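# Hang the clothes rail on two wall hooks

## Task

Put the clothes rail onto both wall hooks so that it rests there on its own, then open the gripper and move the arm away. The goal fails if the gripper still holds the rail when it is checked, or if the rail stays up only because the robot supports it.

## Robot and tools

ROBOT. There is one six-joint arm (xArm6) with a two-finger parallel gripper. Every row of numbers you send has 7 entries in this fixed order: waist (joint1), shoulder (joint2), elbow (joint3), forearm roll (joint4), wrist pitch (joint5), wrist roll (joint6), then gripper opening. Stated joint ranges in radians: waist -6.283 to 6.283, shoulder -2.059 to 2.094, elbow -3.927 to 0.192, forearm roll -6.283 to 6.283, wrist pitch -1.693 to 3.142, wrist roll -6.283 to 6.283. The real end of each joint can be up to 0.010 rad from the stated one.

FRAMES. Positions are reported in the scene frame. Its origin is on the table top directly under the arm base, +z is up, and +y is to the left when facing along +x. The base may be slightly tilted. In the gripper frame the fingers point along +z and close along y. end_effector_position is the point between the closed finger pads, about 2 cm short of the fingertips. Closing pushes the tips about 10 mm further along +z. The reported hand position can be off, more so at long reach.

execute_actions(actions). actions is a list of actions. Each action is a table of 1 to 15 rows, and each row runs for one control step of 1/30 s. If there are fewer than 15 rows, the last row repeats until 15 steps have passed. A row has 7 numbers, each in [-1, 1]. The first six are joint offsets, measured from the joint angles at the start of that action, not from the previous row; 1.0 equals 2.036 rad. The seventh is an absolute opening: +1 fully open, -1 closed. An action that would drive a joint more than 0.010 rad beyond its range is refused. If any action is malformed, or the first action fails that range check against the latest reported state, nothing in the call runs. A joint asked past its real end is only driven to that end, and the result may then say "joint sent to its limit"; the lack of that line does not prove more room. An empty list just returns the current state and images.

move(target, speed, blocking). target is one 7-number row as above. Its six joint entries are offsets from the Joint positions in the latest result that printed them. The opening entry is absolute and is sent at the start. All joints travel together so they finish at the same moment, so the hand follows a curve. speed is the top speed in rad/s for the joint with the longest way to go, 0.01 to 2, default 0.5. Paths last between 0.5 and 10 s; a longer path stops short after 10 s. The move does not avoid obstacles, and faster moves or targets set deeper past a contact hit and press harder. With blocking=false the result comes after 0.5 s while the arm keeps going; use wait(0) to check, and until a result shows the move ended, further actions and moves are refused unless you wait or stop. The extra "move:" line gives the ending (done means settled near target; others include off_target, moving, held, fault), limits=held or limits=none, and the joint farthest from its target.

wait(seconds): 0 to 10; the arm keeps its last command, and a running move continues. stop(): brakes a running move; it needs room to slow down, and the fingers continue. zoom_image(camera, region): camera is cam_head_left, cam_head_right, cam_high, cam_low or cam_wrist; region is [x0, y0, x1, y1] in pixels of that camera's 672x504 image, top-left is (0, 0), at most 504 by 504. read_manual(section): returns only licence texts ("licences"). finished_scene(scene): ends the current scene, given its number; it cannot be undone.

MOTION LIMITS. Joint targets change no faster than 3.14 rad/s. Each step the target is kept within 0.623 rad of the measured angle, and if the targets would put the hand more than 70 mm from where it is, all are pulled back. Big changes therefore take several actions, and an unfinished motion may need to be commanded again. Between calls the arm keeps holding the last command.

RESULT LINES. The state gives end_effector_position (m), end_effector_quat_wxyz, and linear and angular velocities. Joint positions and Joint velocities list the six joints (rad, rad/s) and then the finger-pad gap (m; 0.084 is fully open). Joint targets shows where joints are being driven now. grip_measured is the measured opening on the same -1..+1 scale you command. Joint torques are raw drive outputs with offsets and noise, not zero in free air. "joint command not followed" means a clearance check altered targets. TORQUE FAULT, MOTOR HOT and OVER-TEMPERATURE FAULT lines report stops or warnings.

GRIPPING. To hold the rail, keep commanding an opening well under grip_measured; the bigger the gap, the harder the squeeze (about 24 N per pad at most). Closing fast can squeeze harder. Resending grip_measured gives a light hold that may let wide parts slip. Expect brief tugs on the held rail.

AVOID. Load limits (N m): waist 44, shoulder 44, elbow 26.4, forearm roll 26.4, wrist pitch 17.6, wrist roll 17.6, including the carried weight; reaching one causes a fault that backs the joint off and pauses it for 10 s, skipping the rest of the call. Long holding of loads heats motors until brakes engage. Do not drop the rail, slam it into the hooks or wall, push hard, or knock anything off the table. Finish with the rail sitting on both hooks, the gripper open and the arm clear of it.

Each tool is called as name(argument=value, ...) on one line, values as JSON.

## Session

execute_actions(actions=[])

Scene clock: 0.00 s.
end_effector_position=(+0.4299, +0.0620, +0.3379) grip_measured=+1.00 end_effector_quat_wxyz=(-0.009, -0.404, +0.915, -0.007) end_effector_velocity=(+0.000, -0.000, -0.000) end_effector_angular_velocity=(+0.000, +0.000, -0.001)
Joint names: [waist, shoulder, elbow, forearm roll, wrist pitch, wrist roll]
Joint positions: [ 0.015 -0.289 -1.16   0.201  1.418  2.146  0.084]
Joint velocities: [-0.001  0.     0.     0.    -0.     0.     0.   ]
Joint torques (N m, as the arm reports them, + toward a larger angle): no reading
Motor temperatures (°C, as the motors report them): [32 30 32 27 34 36]
Joint targets: [0.015 -0.289 -1.160 0.201 1.418 2.146]
camera_calibration (this result's frames):
cam_wrist: T_world_to_cam=[[-0.738578, 0.674129, 0.0072282, 0.307178], [0.67388, 0.738534, -0.0213101, -0.253277], [-0.019704, -0.0108682, -0.999747, 0.477921], [0, 0, 0, 1]] pos_world=[0.40697, -0.0148302, 0.470182]

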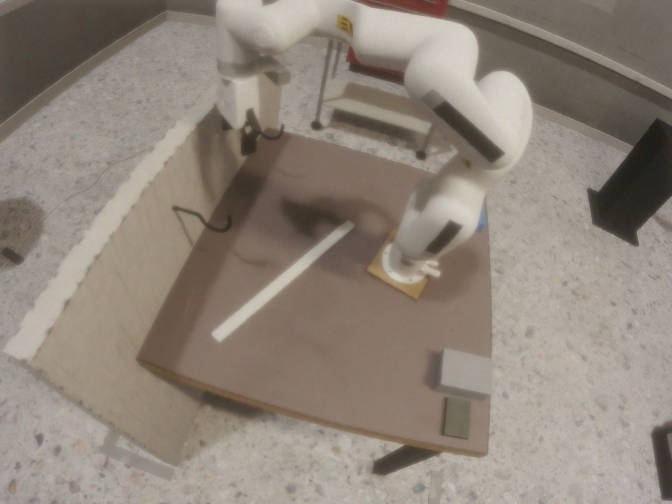

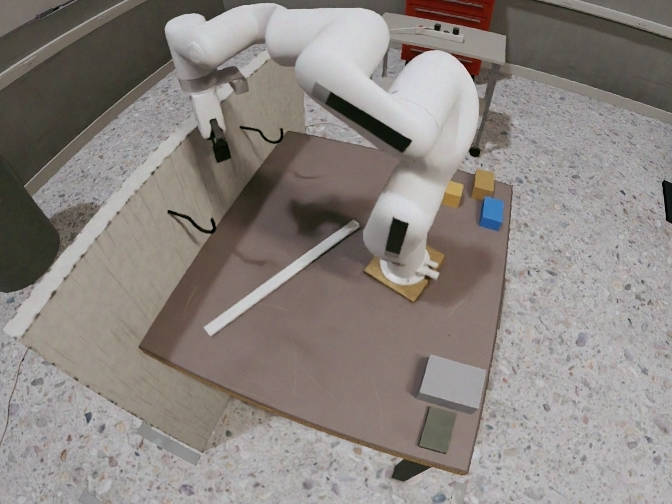

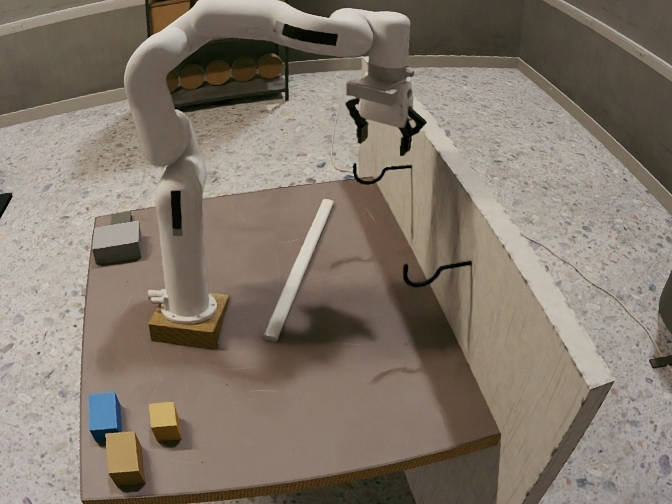

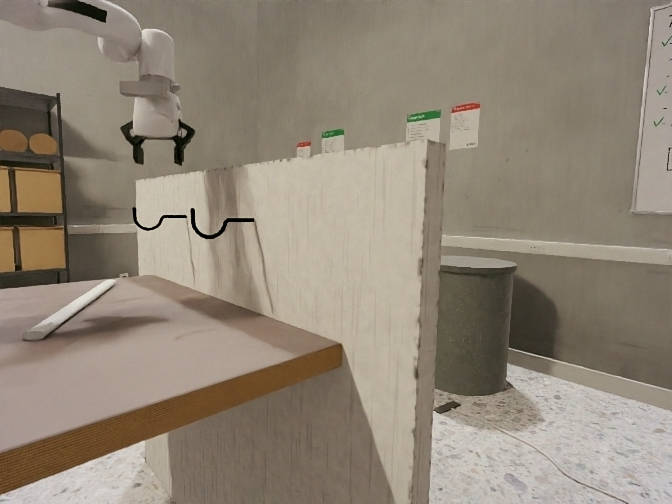

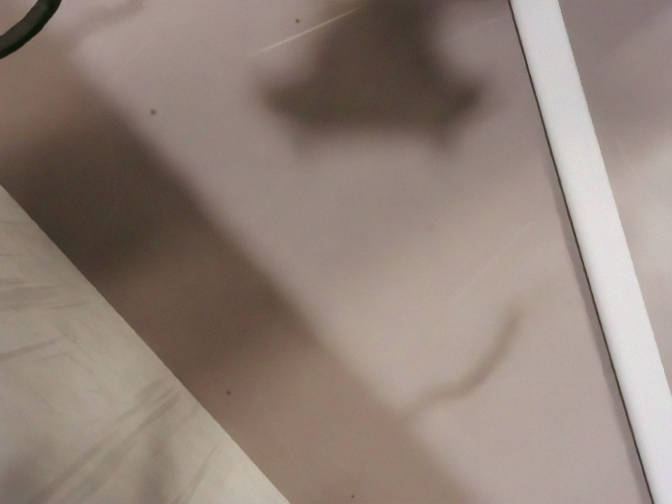

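zoom_image(camera="cam_wrist", region=[420, 0, 672, 504])

zoom_image(camera="cam_head_right", region=[150, 110, 390, 350])

zoom_image(camera="cam_high", region=[240, 150, 490, 350])

zoom_image(camera="cam_low", region=[0, 170, 280, 350])

Region (420, 0, 672, 504) of cam_wrist's 672x504 image, scaled by 1.000.

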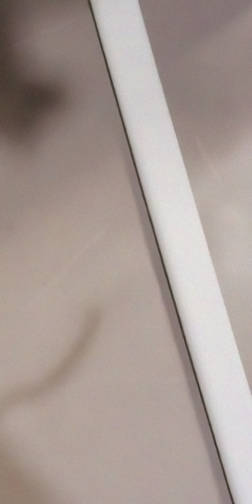

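Region (150, 110, 390, 350) of cam_head_right's 672x504 image, scaled by 2.100, with more detail than that image has.

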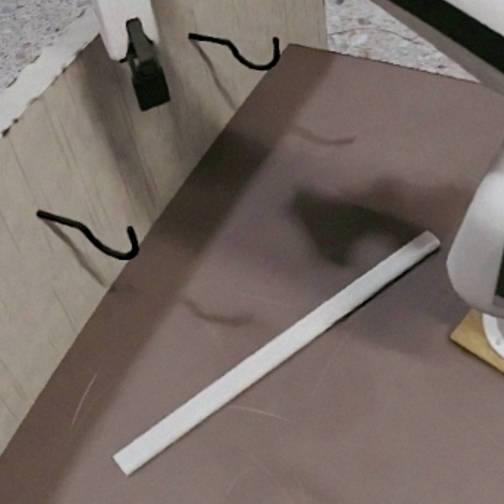

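Region (240, 150, 490, 350) of cam_high's 672x504 image, scaled by 2.016, with more detail than that image has; it fills the top 403 rows of this view, and the rest is white.

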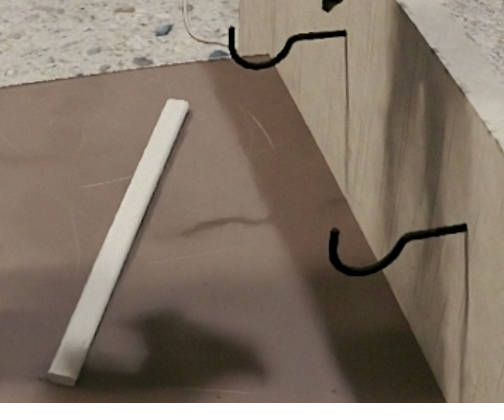

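Region (0, 170, 280, 350) of cam_low's 672x504 image, scaled by 1.800, with more detail than that image has; it fills the top 324 rows of this view, and the rest is white.

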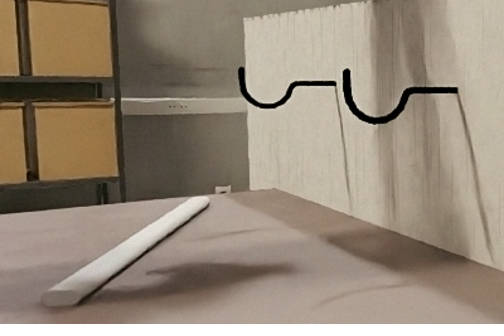

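move(target=[0.1989,-0.1948,0.4206,0.0204,-0.2658,0.0113,1], speed=1.1)

Scene clock: 114.87 s.
end_effector_position=(+0.2866, +0.1413, +0.1408) grip_measured=+1.00 end_effector_quat_wxyz=(+0.001, -0.521, +0.854, -0.000) end_effector_velocity=(-0.004, -0.001, -0.003) end_effector_angular_velocity=(-0.002, +0.009, -0.000)
Joint names: [waist, shoulder, elbow, forearm roll, wrist pitch, wrist roll]
Joint positions: [ 0.419 -0.685 -0.306  0.243  0.877  2.169  0.084]
Joint velocities: [ 0.002 -0.002  0.01   0.001  0.     0.     0.   ]
Joint torques (N m, as the arm reports them, + toward a larger angle): [ -1.66  -7.74 -13.74   0.04  -2.38   0.36]
Motor temperatures (°C, as the motors report them): [32 31 35 27 35 36]
Joint targets: [0.420 -0.685 -0.304 0.243 0.877 2.169]
move: done; limits=none; farthest joint: the elbow, 0.002 radians from its target (0.857 radians at the start)
camera_calibration (this result's frames):
cam_wrist: T_world_to_cam=[[-0.889228, 0.457318, 0.0115627, 0.222443], [0.457369, 0.889275, 0.00205142, -0.181975], [-0.00934423, 0.00711259, -0.999931, 0.273382], [0, 0, 0, 1]] pos_world=[0.283587, 0.0581539, 0.271165]

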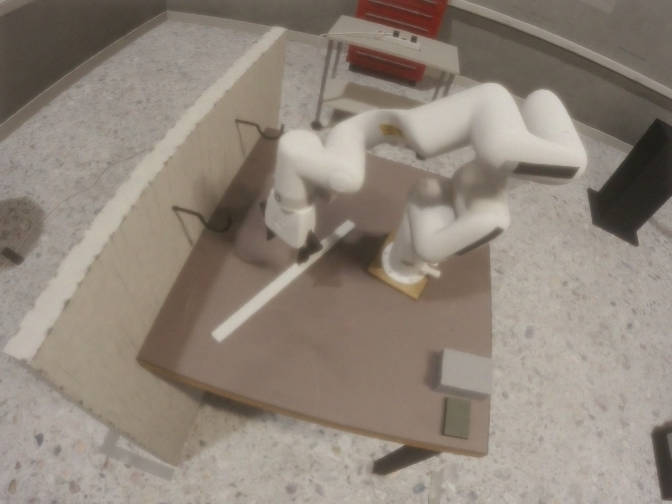

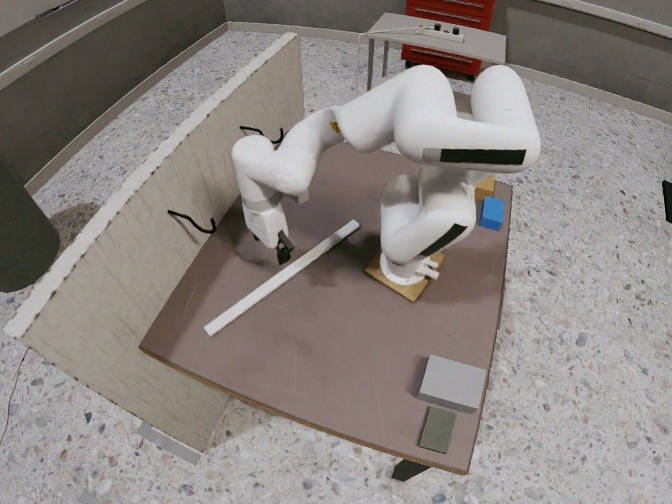

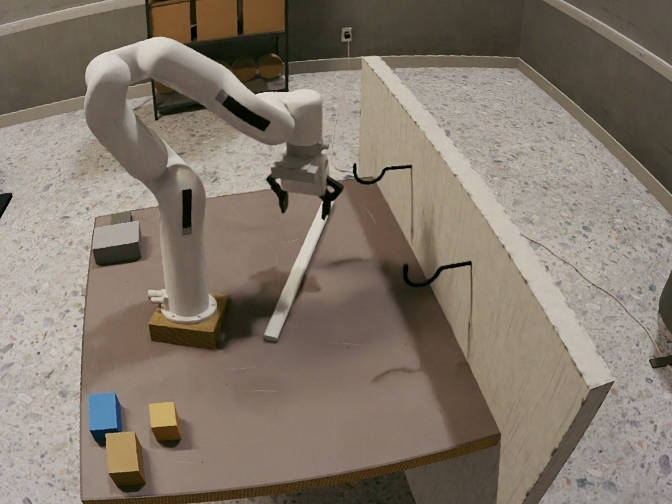

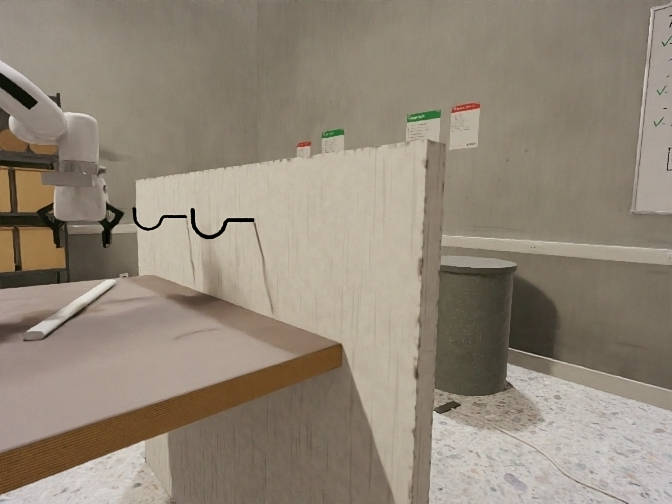

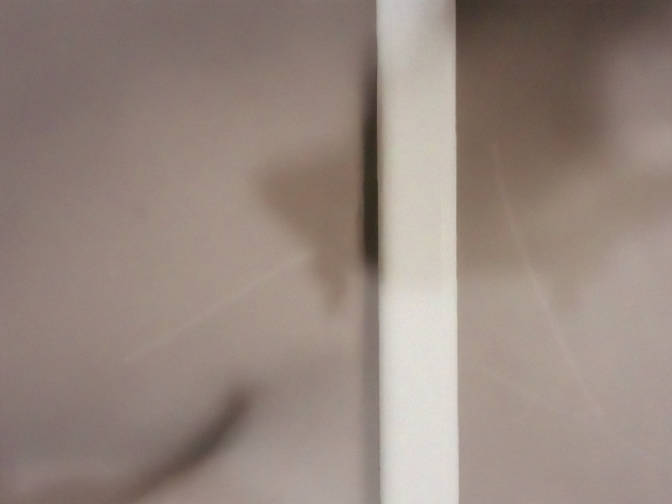

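move(target=[0.0755,0.2179,0.0367,0.1180,-0.2553,-0.0716,0.5], speed=0.7)

Scene clock: 127.33 s.
end_effector_position=(+0.2858, +0.1406, +0.0240) grip_measured=+0.49 end_effector_quat_wxyz=(+0.000, -0.521, +0.853, -0.001) end_effector_velocity=(-0.003, -0.001, -0.002) end_effector_angular_velocity=(-0.003, +0.007, +0.001)
Joint names: [waist, shoulder, elbow, forearm roll, wrist pitch, wrist roll]
Joint positions: [ 0.573 -0.242 -0.231  0.483  0.358  2.023  0.065]
Joint velocities: [ 0.002  0.004  0.004  0.001 -0.    -0.001  0.   ]
Joint torques (N m, as the arm reports them, + toward a larger angle): [ -3.46 -12.24  -8.58   0.59  -2.42  -0.11]
Motor temperatures (°C, as the motors report them): [32 30 35 27 35 36]
Joint targets: [0.573 -0.241 -0.231 0.483 0.357 2.023]
move: done; limits=none; farthest joint: the shoulder, 0.001 radians from its target (0.444 radians at the start)
camera_calibration (this result's frames):
cam_wrist: T_world_to_cam=[[-0.88944, 0.456907, 0.0114936, 0.223586], [0.456943, 0.889496, 0.000571428, -0.180672], [-0.00996239, 0.00576016, -0.999934, 0.156928], [0, 0, 0, 1]] pos_world=[0.282987, 0.0576453, 0.154451]

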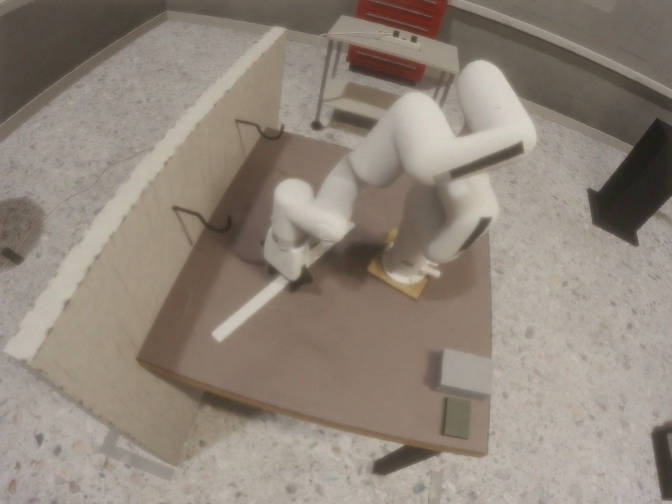

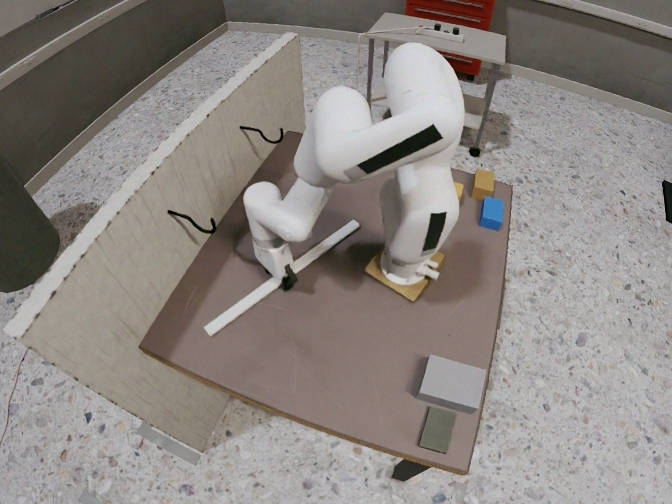

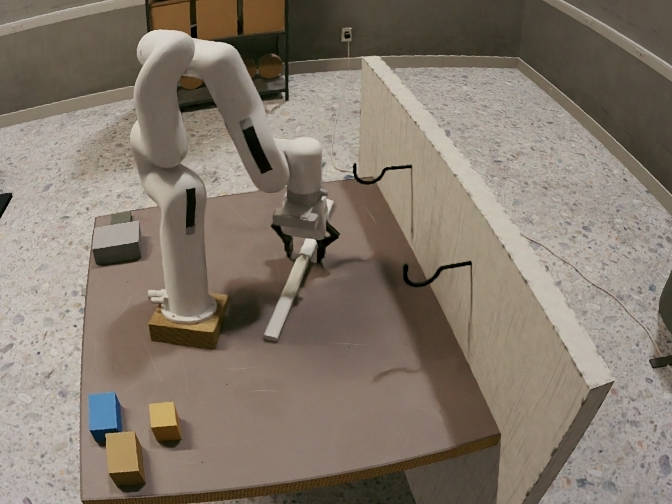

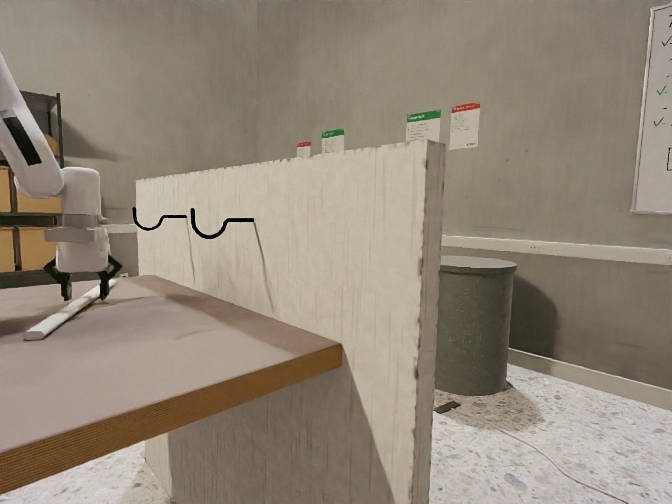

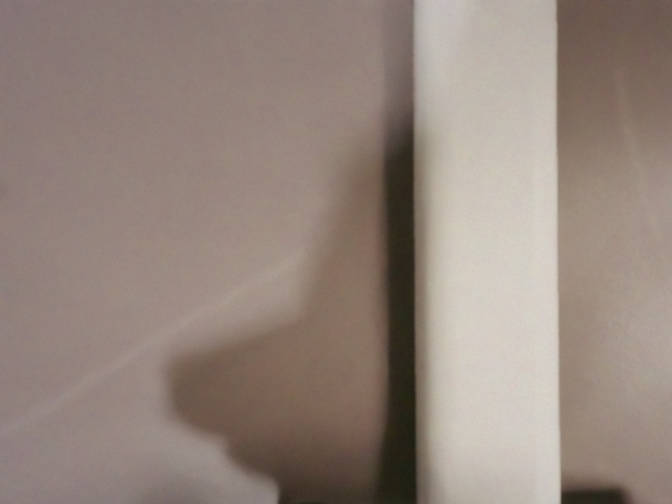

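Aligned (edges 415–558, the same as the gripped view in scene 1). Closing.

execute_actions(actions=[[[0,0,0,0,0,0,0.4],[0,0,0,0,0,0,0.3],[0,0,0,0,0,0,0.2],[0,0,0,0,0,0,0.1],[0,0,0,0,0,0,0.0],[0,0,0,0,0,0,-0.1],[0,0,0,0,0,0,-0.18],[0,0,0,0,0,0,-0.25],[0,0,0,0,0,0,-0.31],[0,0,0,0,0,0,-0.37],[0,0,0,0,0,0,-0.43],[0,0,0,0,0,0,-0.5],[0,0,0,0,0,0,-0.6],[0,0,0,0,0,0,-0.7],[0,0,0,0,0,0,-0.8]],[[0,0,0,0,0,0,-0.9]]])

Scene clock: 133.73 s.
end_effector_position=(+0.2859, +0.1406, +0.0240) grip_measured=-0.34 end_effector_quat_wxyz=(+0.001, -0.521, +0.853, -0.001) end_effector_velocity=(-0.000, +0.001, -0.000) end_effector_angular_velocity=(+0.000, +0.001, +0.001)
Joint names: [waist, shoulder, elbow, forearm roll, wrist pitch, wrist roll]
Joint positions: [ 0.573 -0.242 -0.231  0.483  0.357  2.023  0.029]
Joint velocities: [ 0.002  0.    -0.     0.     0.     0.001 -0.   ]
Joint torques (N m, as the arm reports them, + toward a larger angle): [ -3.14 -12.19  -8.69   0.54  -2.49   0.  ]
Motor temperatures (°C, as the motors report them): [32 30 34 27 35 36]
Joint targets: [0.573 -0.242 -0.231 0.483 0.357 2.023]
camera_calibration (this result's frames):
cam_wrist: T_world_to_cam=[[-0.889467, 0.456857, 0.0114117, 0.223631], [0.456893, 0.889521, 0.00065245, -0.180707], [-0.00985288, 0.00579426, -0.999935, 0.156917], [0, 0, 0, 1]] pos_world=[0.283022, 0.0576667, 0.154473]

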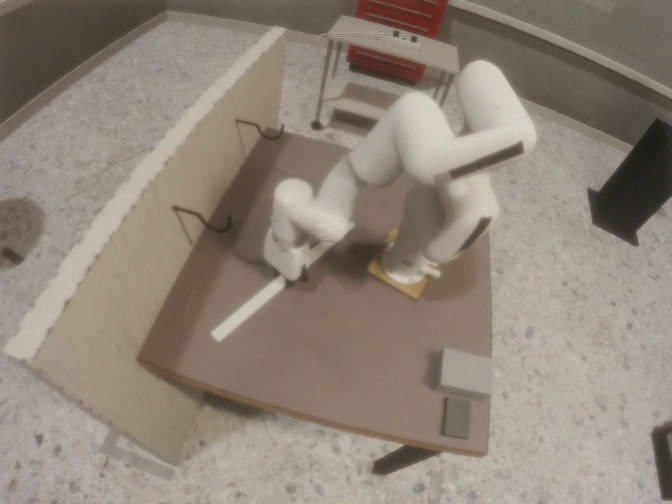

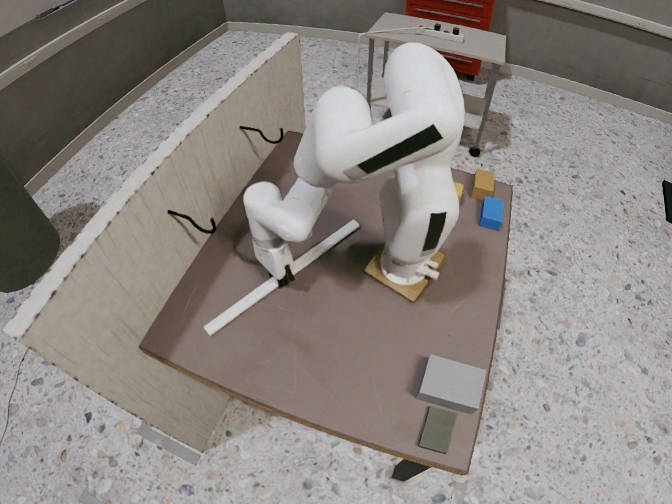

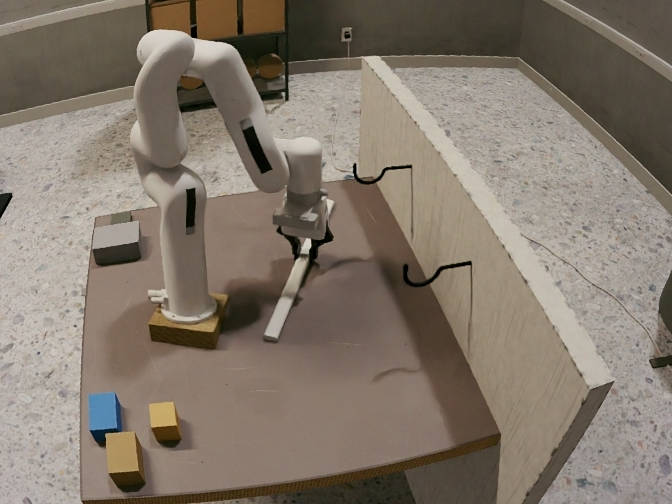

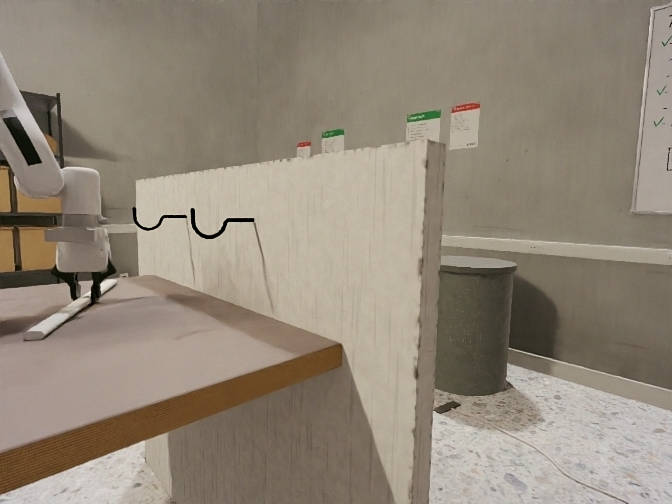

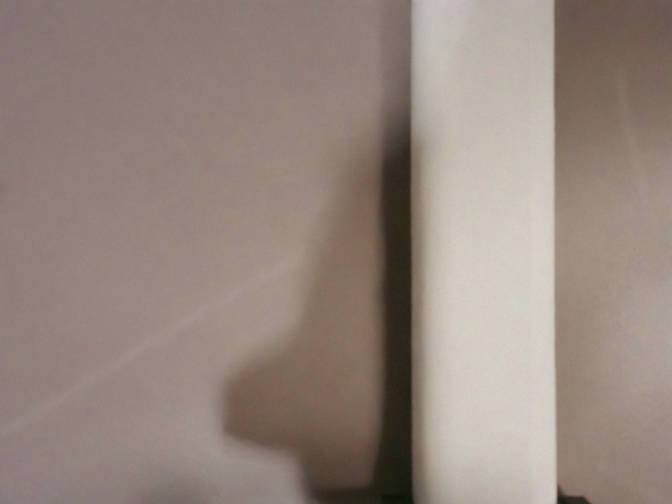

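move(target=[-0.3816,-0.2726,-0.1739,-0.1254,0.5090,-0.4171,-0.9], speed=0.8)

Scene clock: 165.93 s.
end_effector_position=(+0.2797, +0.0152, +0.2800) grip_measured=-0.34 end_effector_quat_wxyz=(-0.000, +0.707, -0.707, -0.000) end_effector_velocity=(+0.001, -0.001, +0.004) end_effector_angular_velocity=(-0.004, -0.008, +0.001)
Joint names: [waist, shoulder, elbow, forearm roll, wrist pitch, wrist roll]
Joint positions: [-0.203 -0.796 -0.585  0.228  1.394  1.174  0.029]
Joint velocities: [-0.003 -0.003 -0.006 -0.001  0.001 -0.002 -0.   ]
Joint torques (N m, as the arm reports them, + toward a larger angle): [ -2.48  -5.47 -16.6    0.45  -2.73   0.36]
Motor temperatures (°C, as the motors report them): [32 30 33 27 35 36]
Joint targets: [-0.204 -0.797 -0.585 0.227 1.394 1.174]
move: done; limits=none; farthest joint: the waist, 0.001 radians from its target (0.777 radians at the start)
camera_calibration (this result's frames):
cam_wrist: T_world_to_cam=[[-0.999913, -0.0000292198, 0.0132118, 0.309851], [-0.0000188813, 1, 0.000782642, 0.0595876], [-0.0132118, 0.000782325, -0.999912, 0.414601], [0, 0, 0, 1]] pos_world=[0.315303, -0.0599029, 0.410424]

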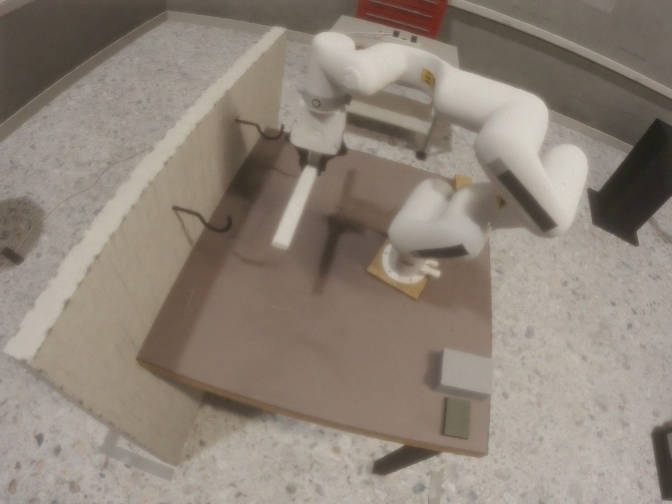

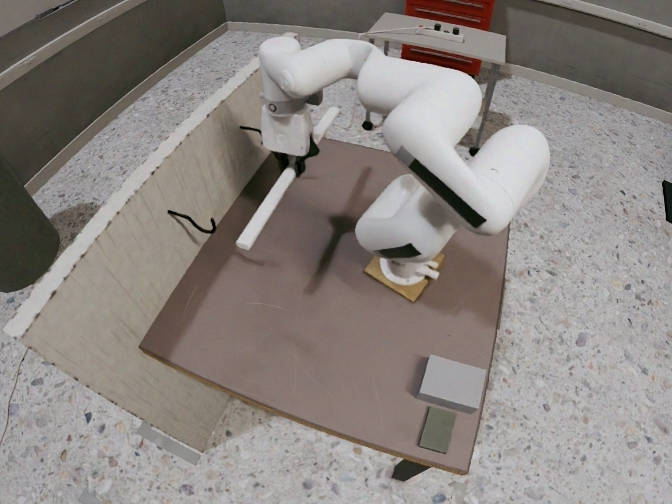

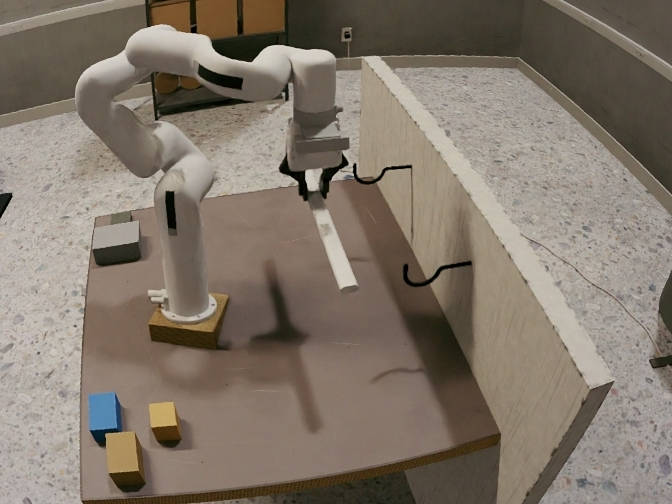

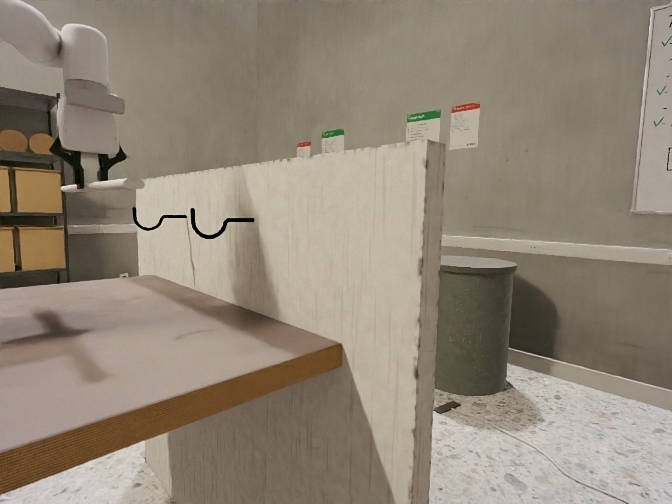

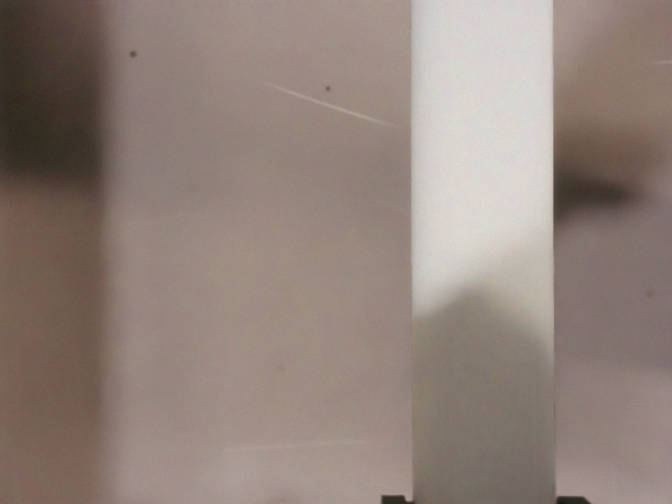

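zoom_image(camera="cam_low", region=[40, 150, 270, 260])

zoom_image(camera="cam_head_right", region=[150, 80, 360, 270])

Region (40, 150, 270, 260) of cam_low's 672x504 image, scaled by 2.191, with more detail than that image has; it fills the top 241 rows of this view, and the rest is white.

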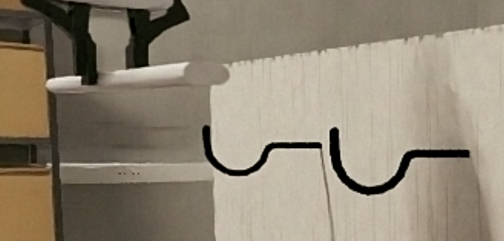

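Region (150, 80, 360, 270) of cam_head_right's 672x504 image, scaled by 2.400, with more detail than that image has; it fills the top 456 rows of this view, and the rest is white.

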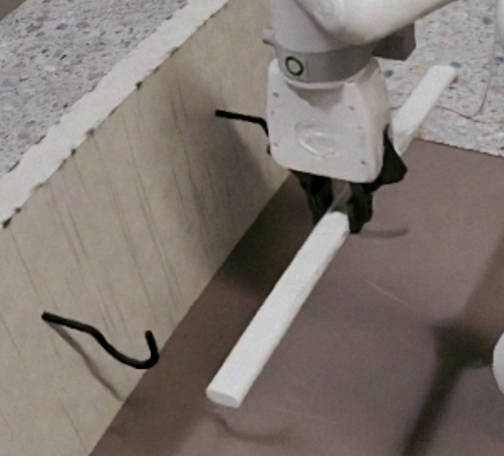

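move(target=[0.0639,0.2742,-0.2143,0.0037,-0.0734,0.0485,-0.9], speed=0.6)

Scene clock: 207.67 s.
end_effector_position=(+0.4356, +0.0127, +0.2808) grip_measured=-0.34 end_effector_quat_wxyz=(-0.000, +0.707, -0.707, +0.001) end_effector_velocity=(-0.000, +0.000, -0.003) end_effector_angular_velocity=(+0.001, +0.006, -0.000)
Joint names: [waist, shoulder, elbow, forearm roll, wrist pitch, wrist roll]
Joint positions: [-0.073 -0.239 -1.021  0.235  1.244  1.273  0.029]
Joint velocities: [ 0.002  0.005  0.001 -0.    -0.     0.001 -0.   ]
Joint torques (N m, as the arm reports them, + toward a larger angle): [ -5.69 -16.49 -16.57  -0.14  -2.8    0.3 ]
Motor temperatures (°C, as the motors report them): [32 30 36 27 35 36]
Joint targets: [-0.073 -0.238 -1.021 0.235 1.244 1.273]
move: done; limits=none; farthest joint: the shoulder, 0.001 radians from its target (0.559 radians at the start)
camera_calibration (this result's frames):
cam_wrist: T_world_to_cam=[[-0.999939, 0.000801486, 0.0110262, 0.466355], [0.000797717, 1, -0.000346213, 0.0620684], [-0.0110265, -0.000337396, -0.999939, 0.41651], [0, 0, 0, 1]] pos_world=[0.47087, -0.0623016, 0.411364]

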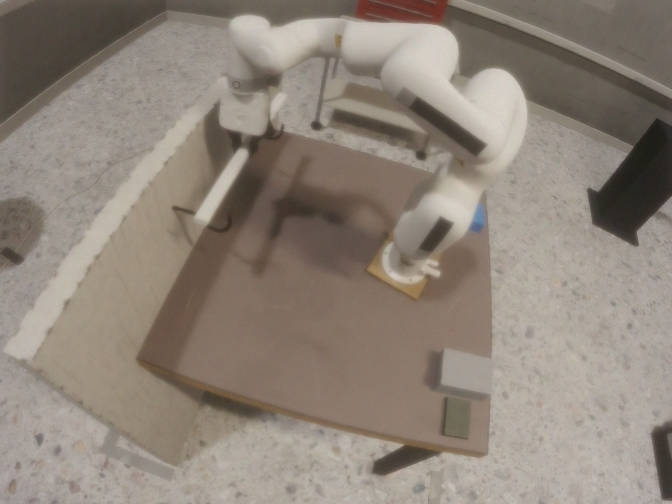

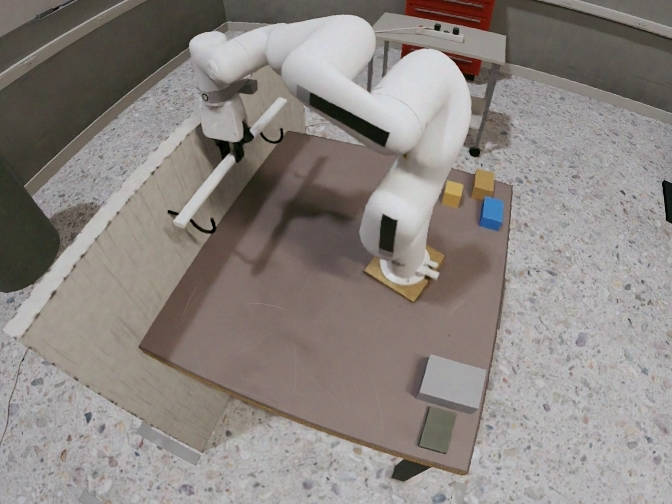

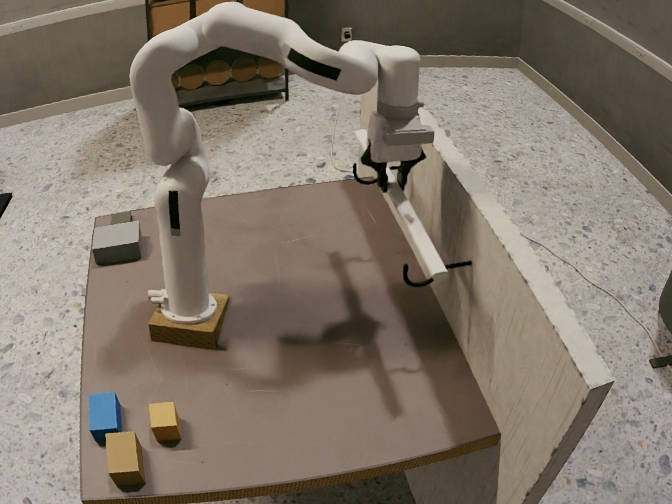

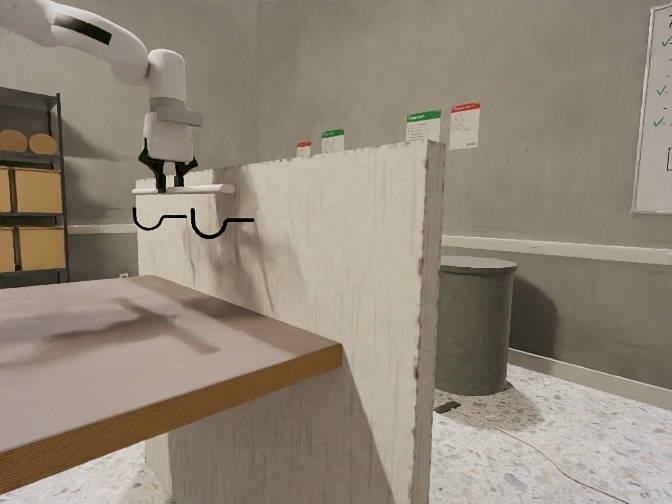

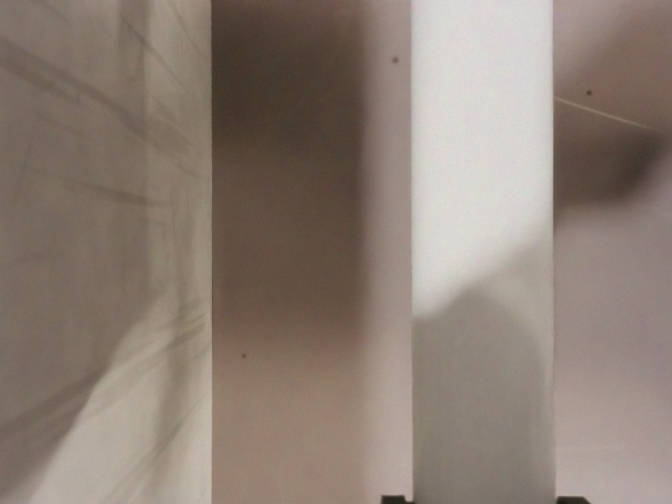

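zoom_image(camera="cam_high", region=[330, 140, 490, 300])

zoom_image(camera="cam_head_right", region=[150, 85, 310, 245])

zoom_image(camera="cam_low", region=[120, 160, 270, 260])

Region (330, 140, 490, 300) of cam_high's 672x504 image, scaled by 3.150, with more detail than that image has.

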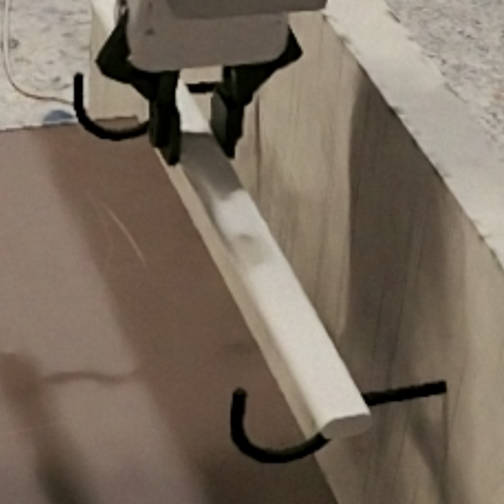

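Region (150, 85, 310, 245) of cam_head_right's 672x504 image, scaled by 3.150, with more detail than that image has.

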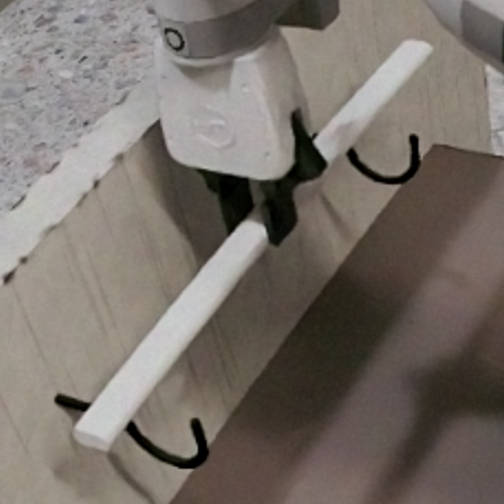

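Region (120, 160, 270, 260) of cam_low's 672x504 image, scaled by 3.360, with more detail than that image has.

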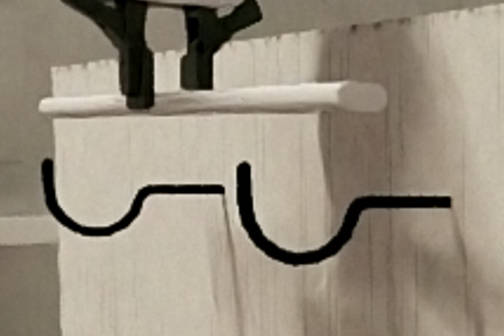

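move(target=[0.0244,0.0303,0.0720,0.0115,-0.1039,-0.0033,-0.9], speed=0.2)

zoom_image(camera="cam_low", region=[120, 175, 270, 255])

zoom_image(camera="cam_high", region=[340, 150, 490, 320])

zoom_image(camera="cam_head_right", region=[160, 100, 310, 260])

Scene clock: 252.07 s.
end_effector_position=(+0.4373, +0.0125, +0.2078) grip_measured=-0.34 end_effector_quat_wxyz=(-0.000, +0.707, -0.707, +0.001) end_effector_velocity=(-0.002, +0.000, -0.002) end_effector_angular_velocity=(+0.001, +0.005, -0.001)
Joint names: [waist, shoulder, elbow, forearm roll, wrist pitch, wrist roll]
Joint positions: [-0.024 -0.178 -0.875  0.258  1.033  1.266  0.029]
Joint velocities: [ 0.001  0.001  0.004 -0.    -0.     0.001  0.   ]
Joint torques (N m, as the arm reports them, + toward a larger angle): [ -5.83 -17.86 -15.95   0.49  -2.76   0.06]
Motor temperatures (°C, as the motors report them): [32 31 36 27 35 36]
Joint targets: [-0.024 -0.177 -0.874 0.258 1.033 1.266]
move: done; limits=none; farthest joint: the waist, 0.000 radians from its target (0.050 radians at the start)
camera_calibration (this result's frames):
cam_wrist: T_world_to_cam=[[-0.999933, 0.00138408, 0.0115104, 0.468765], [0.00138485, 0.999999, 0.0000590162, 0.0618966], [-0.0115103, 0.0000749524, -0.999934, 0.343752], [0, 0, 0, 1]] pos_world=[0.472604, -0.0625711, 0.33833]

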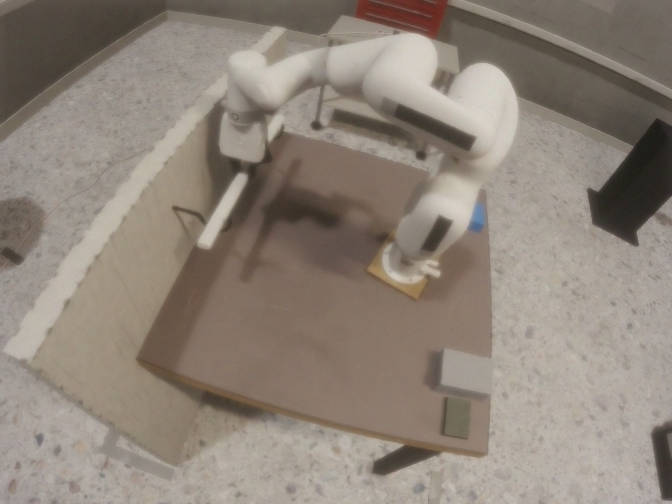

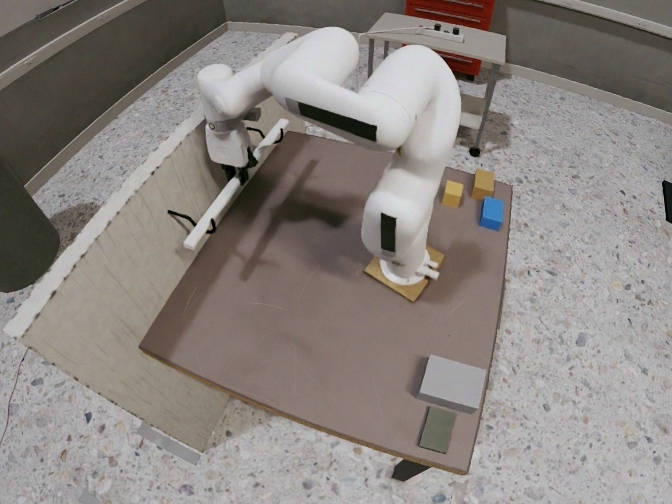

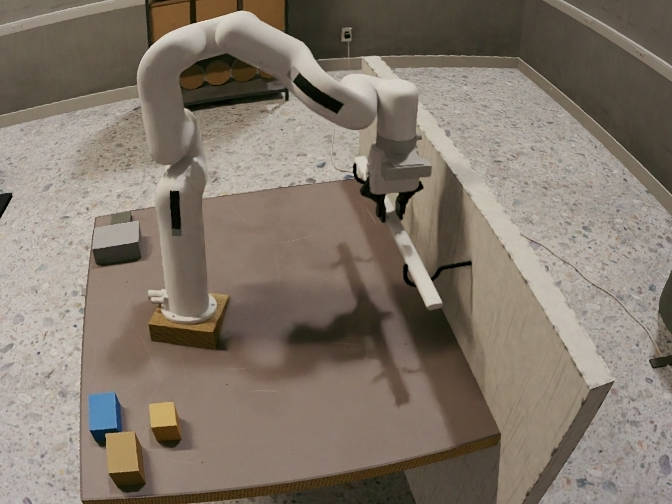

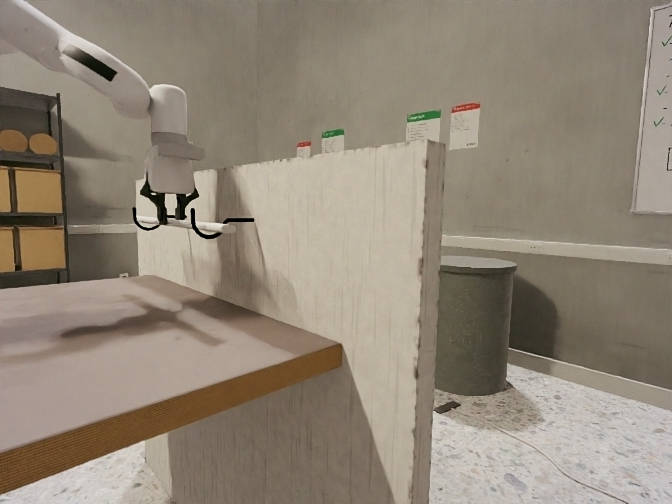

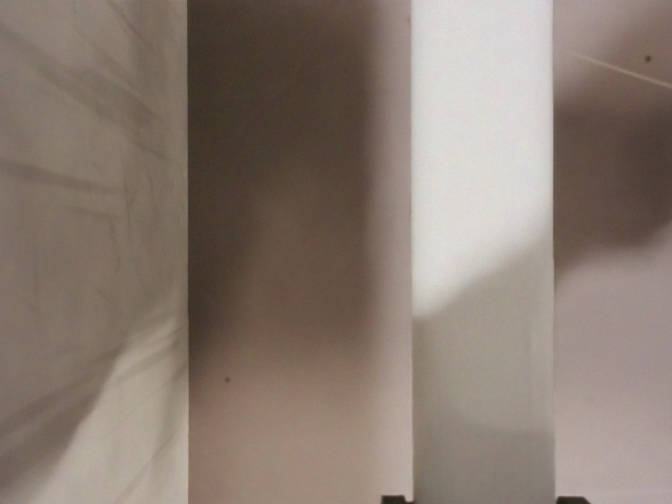

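Region (120, 175, 270, 255) of cam_low's 672x504 image, scaled by 3.360, with more detail than that image has; it fills the top 269 rows of this view, and the rest is white.

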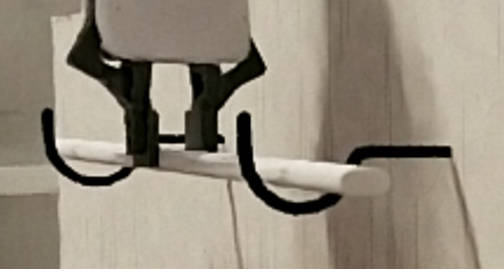

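Region (340, 150, 490, 320) of cam_high's 672x504 image, scaled by 2.965, with more detail than that image has; it fills the left 445 columns of this view, and the rest is white.

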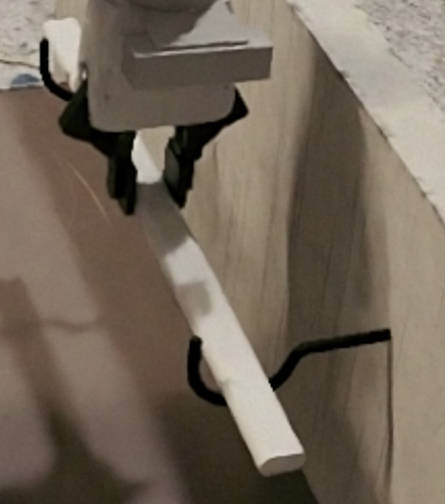

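Region (160, 100, 310, 260) of cam_head_right's 672x504 image, scaled by 3.150, with more detail than that image has; it fills the left 472 columns of this view, and the rest is white.

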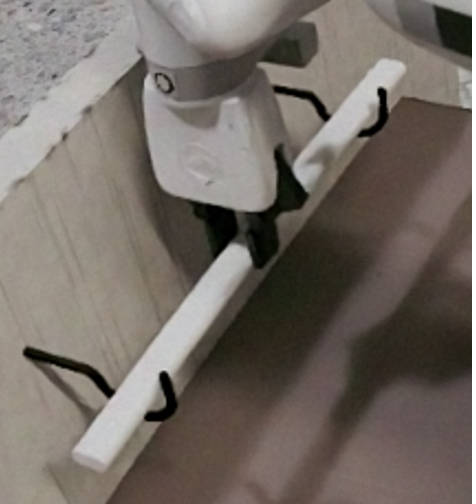

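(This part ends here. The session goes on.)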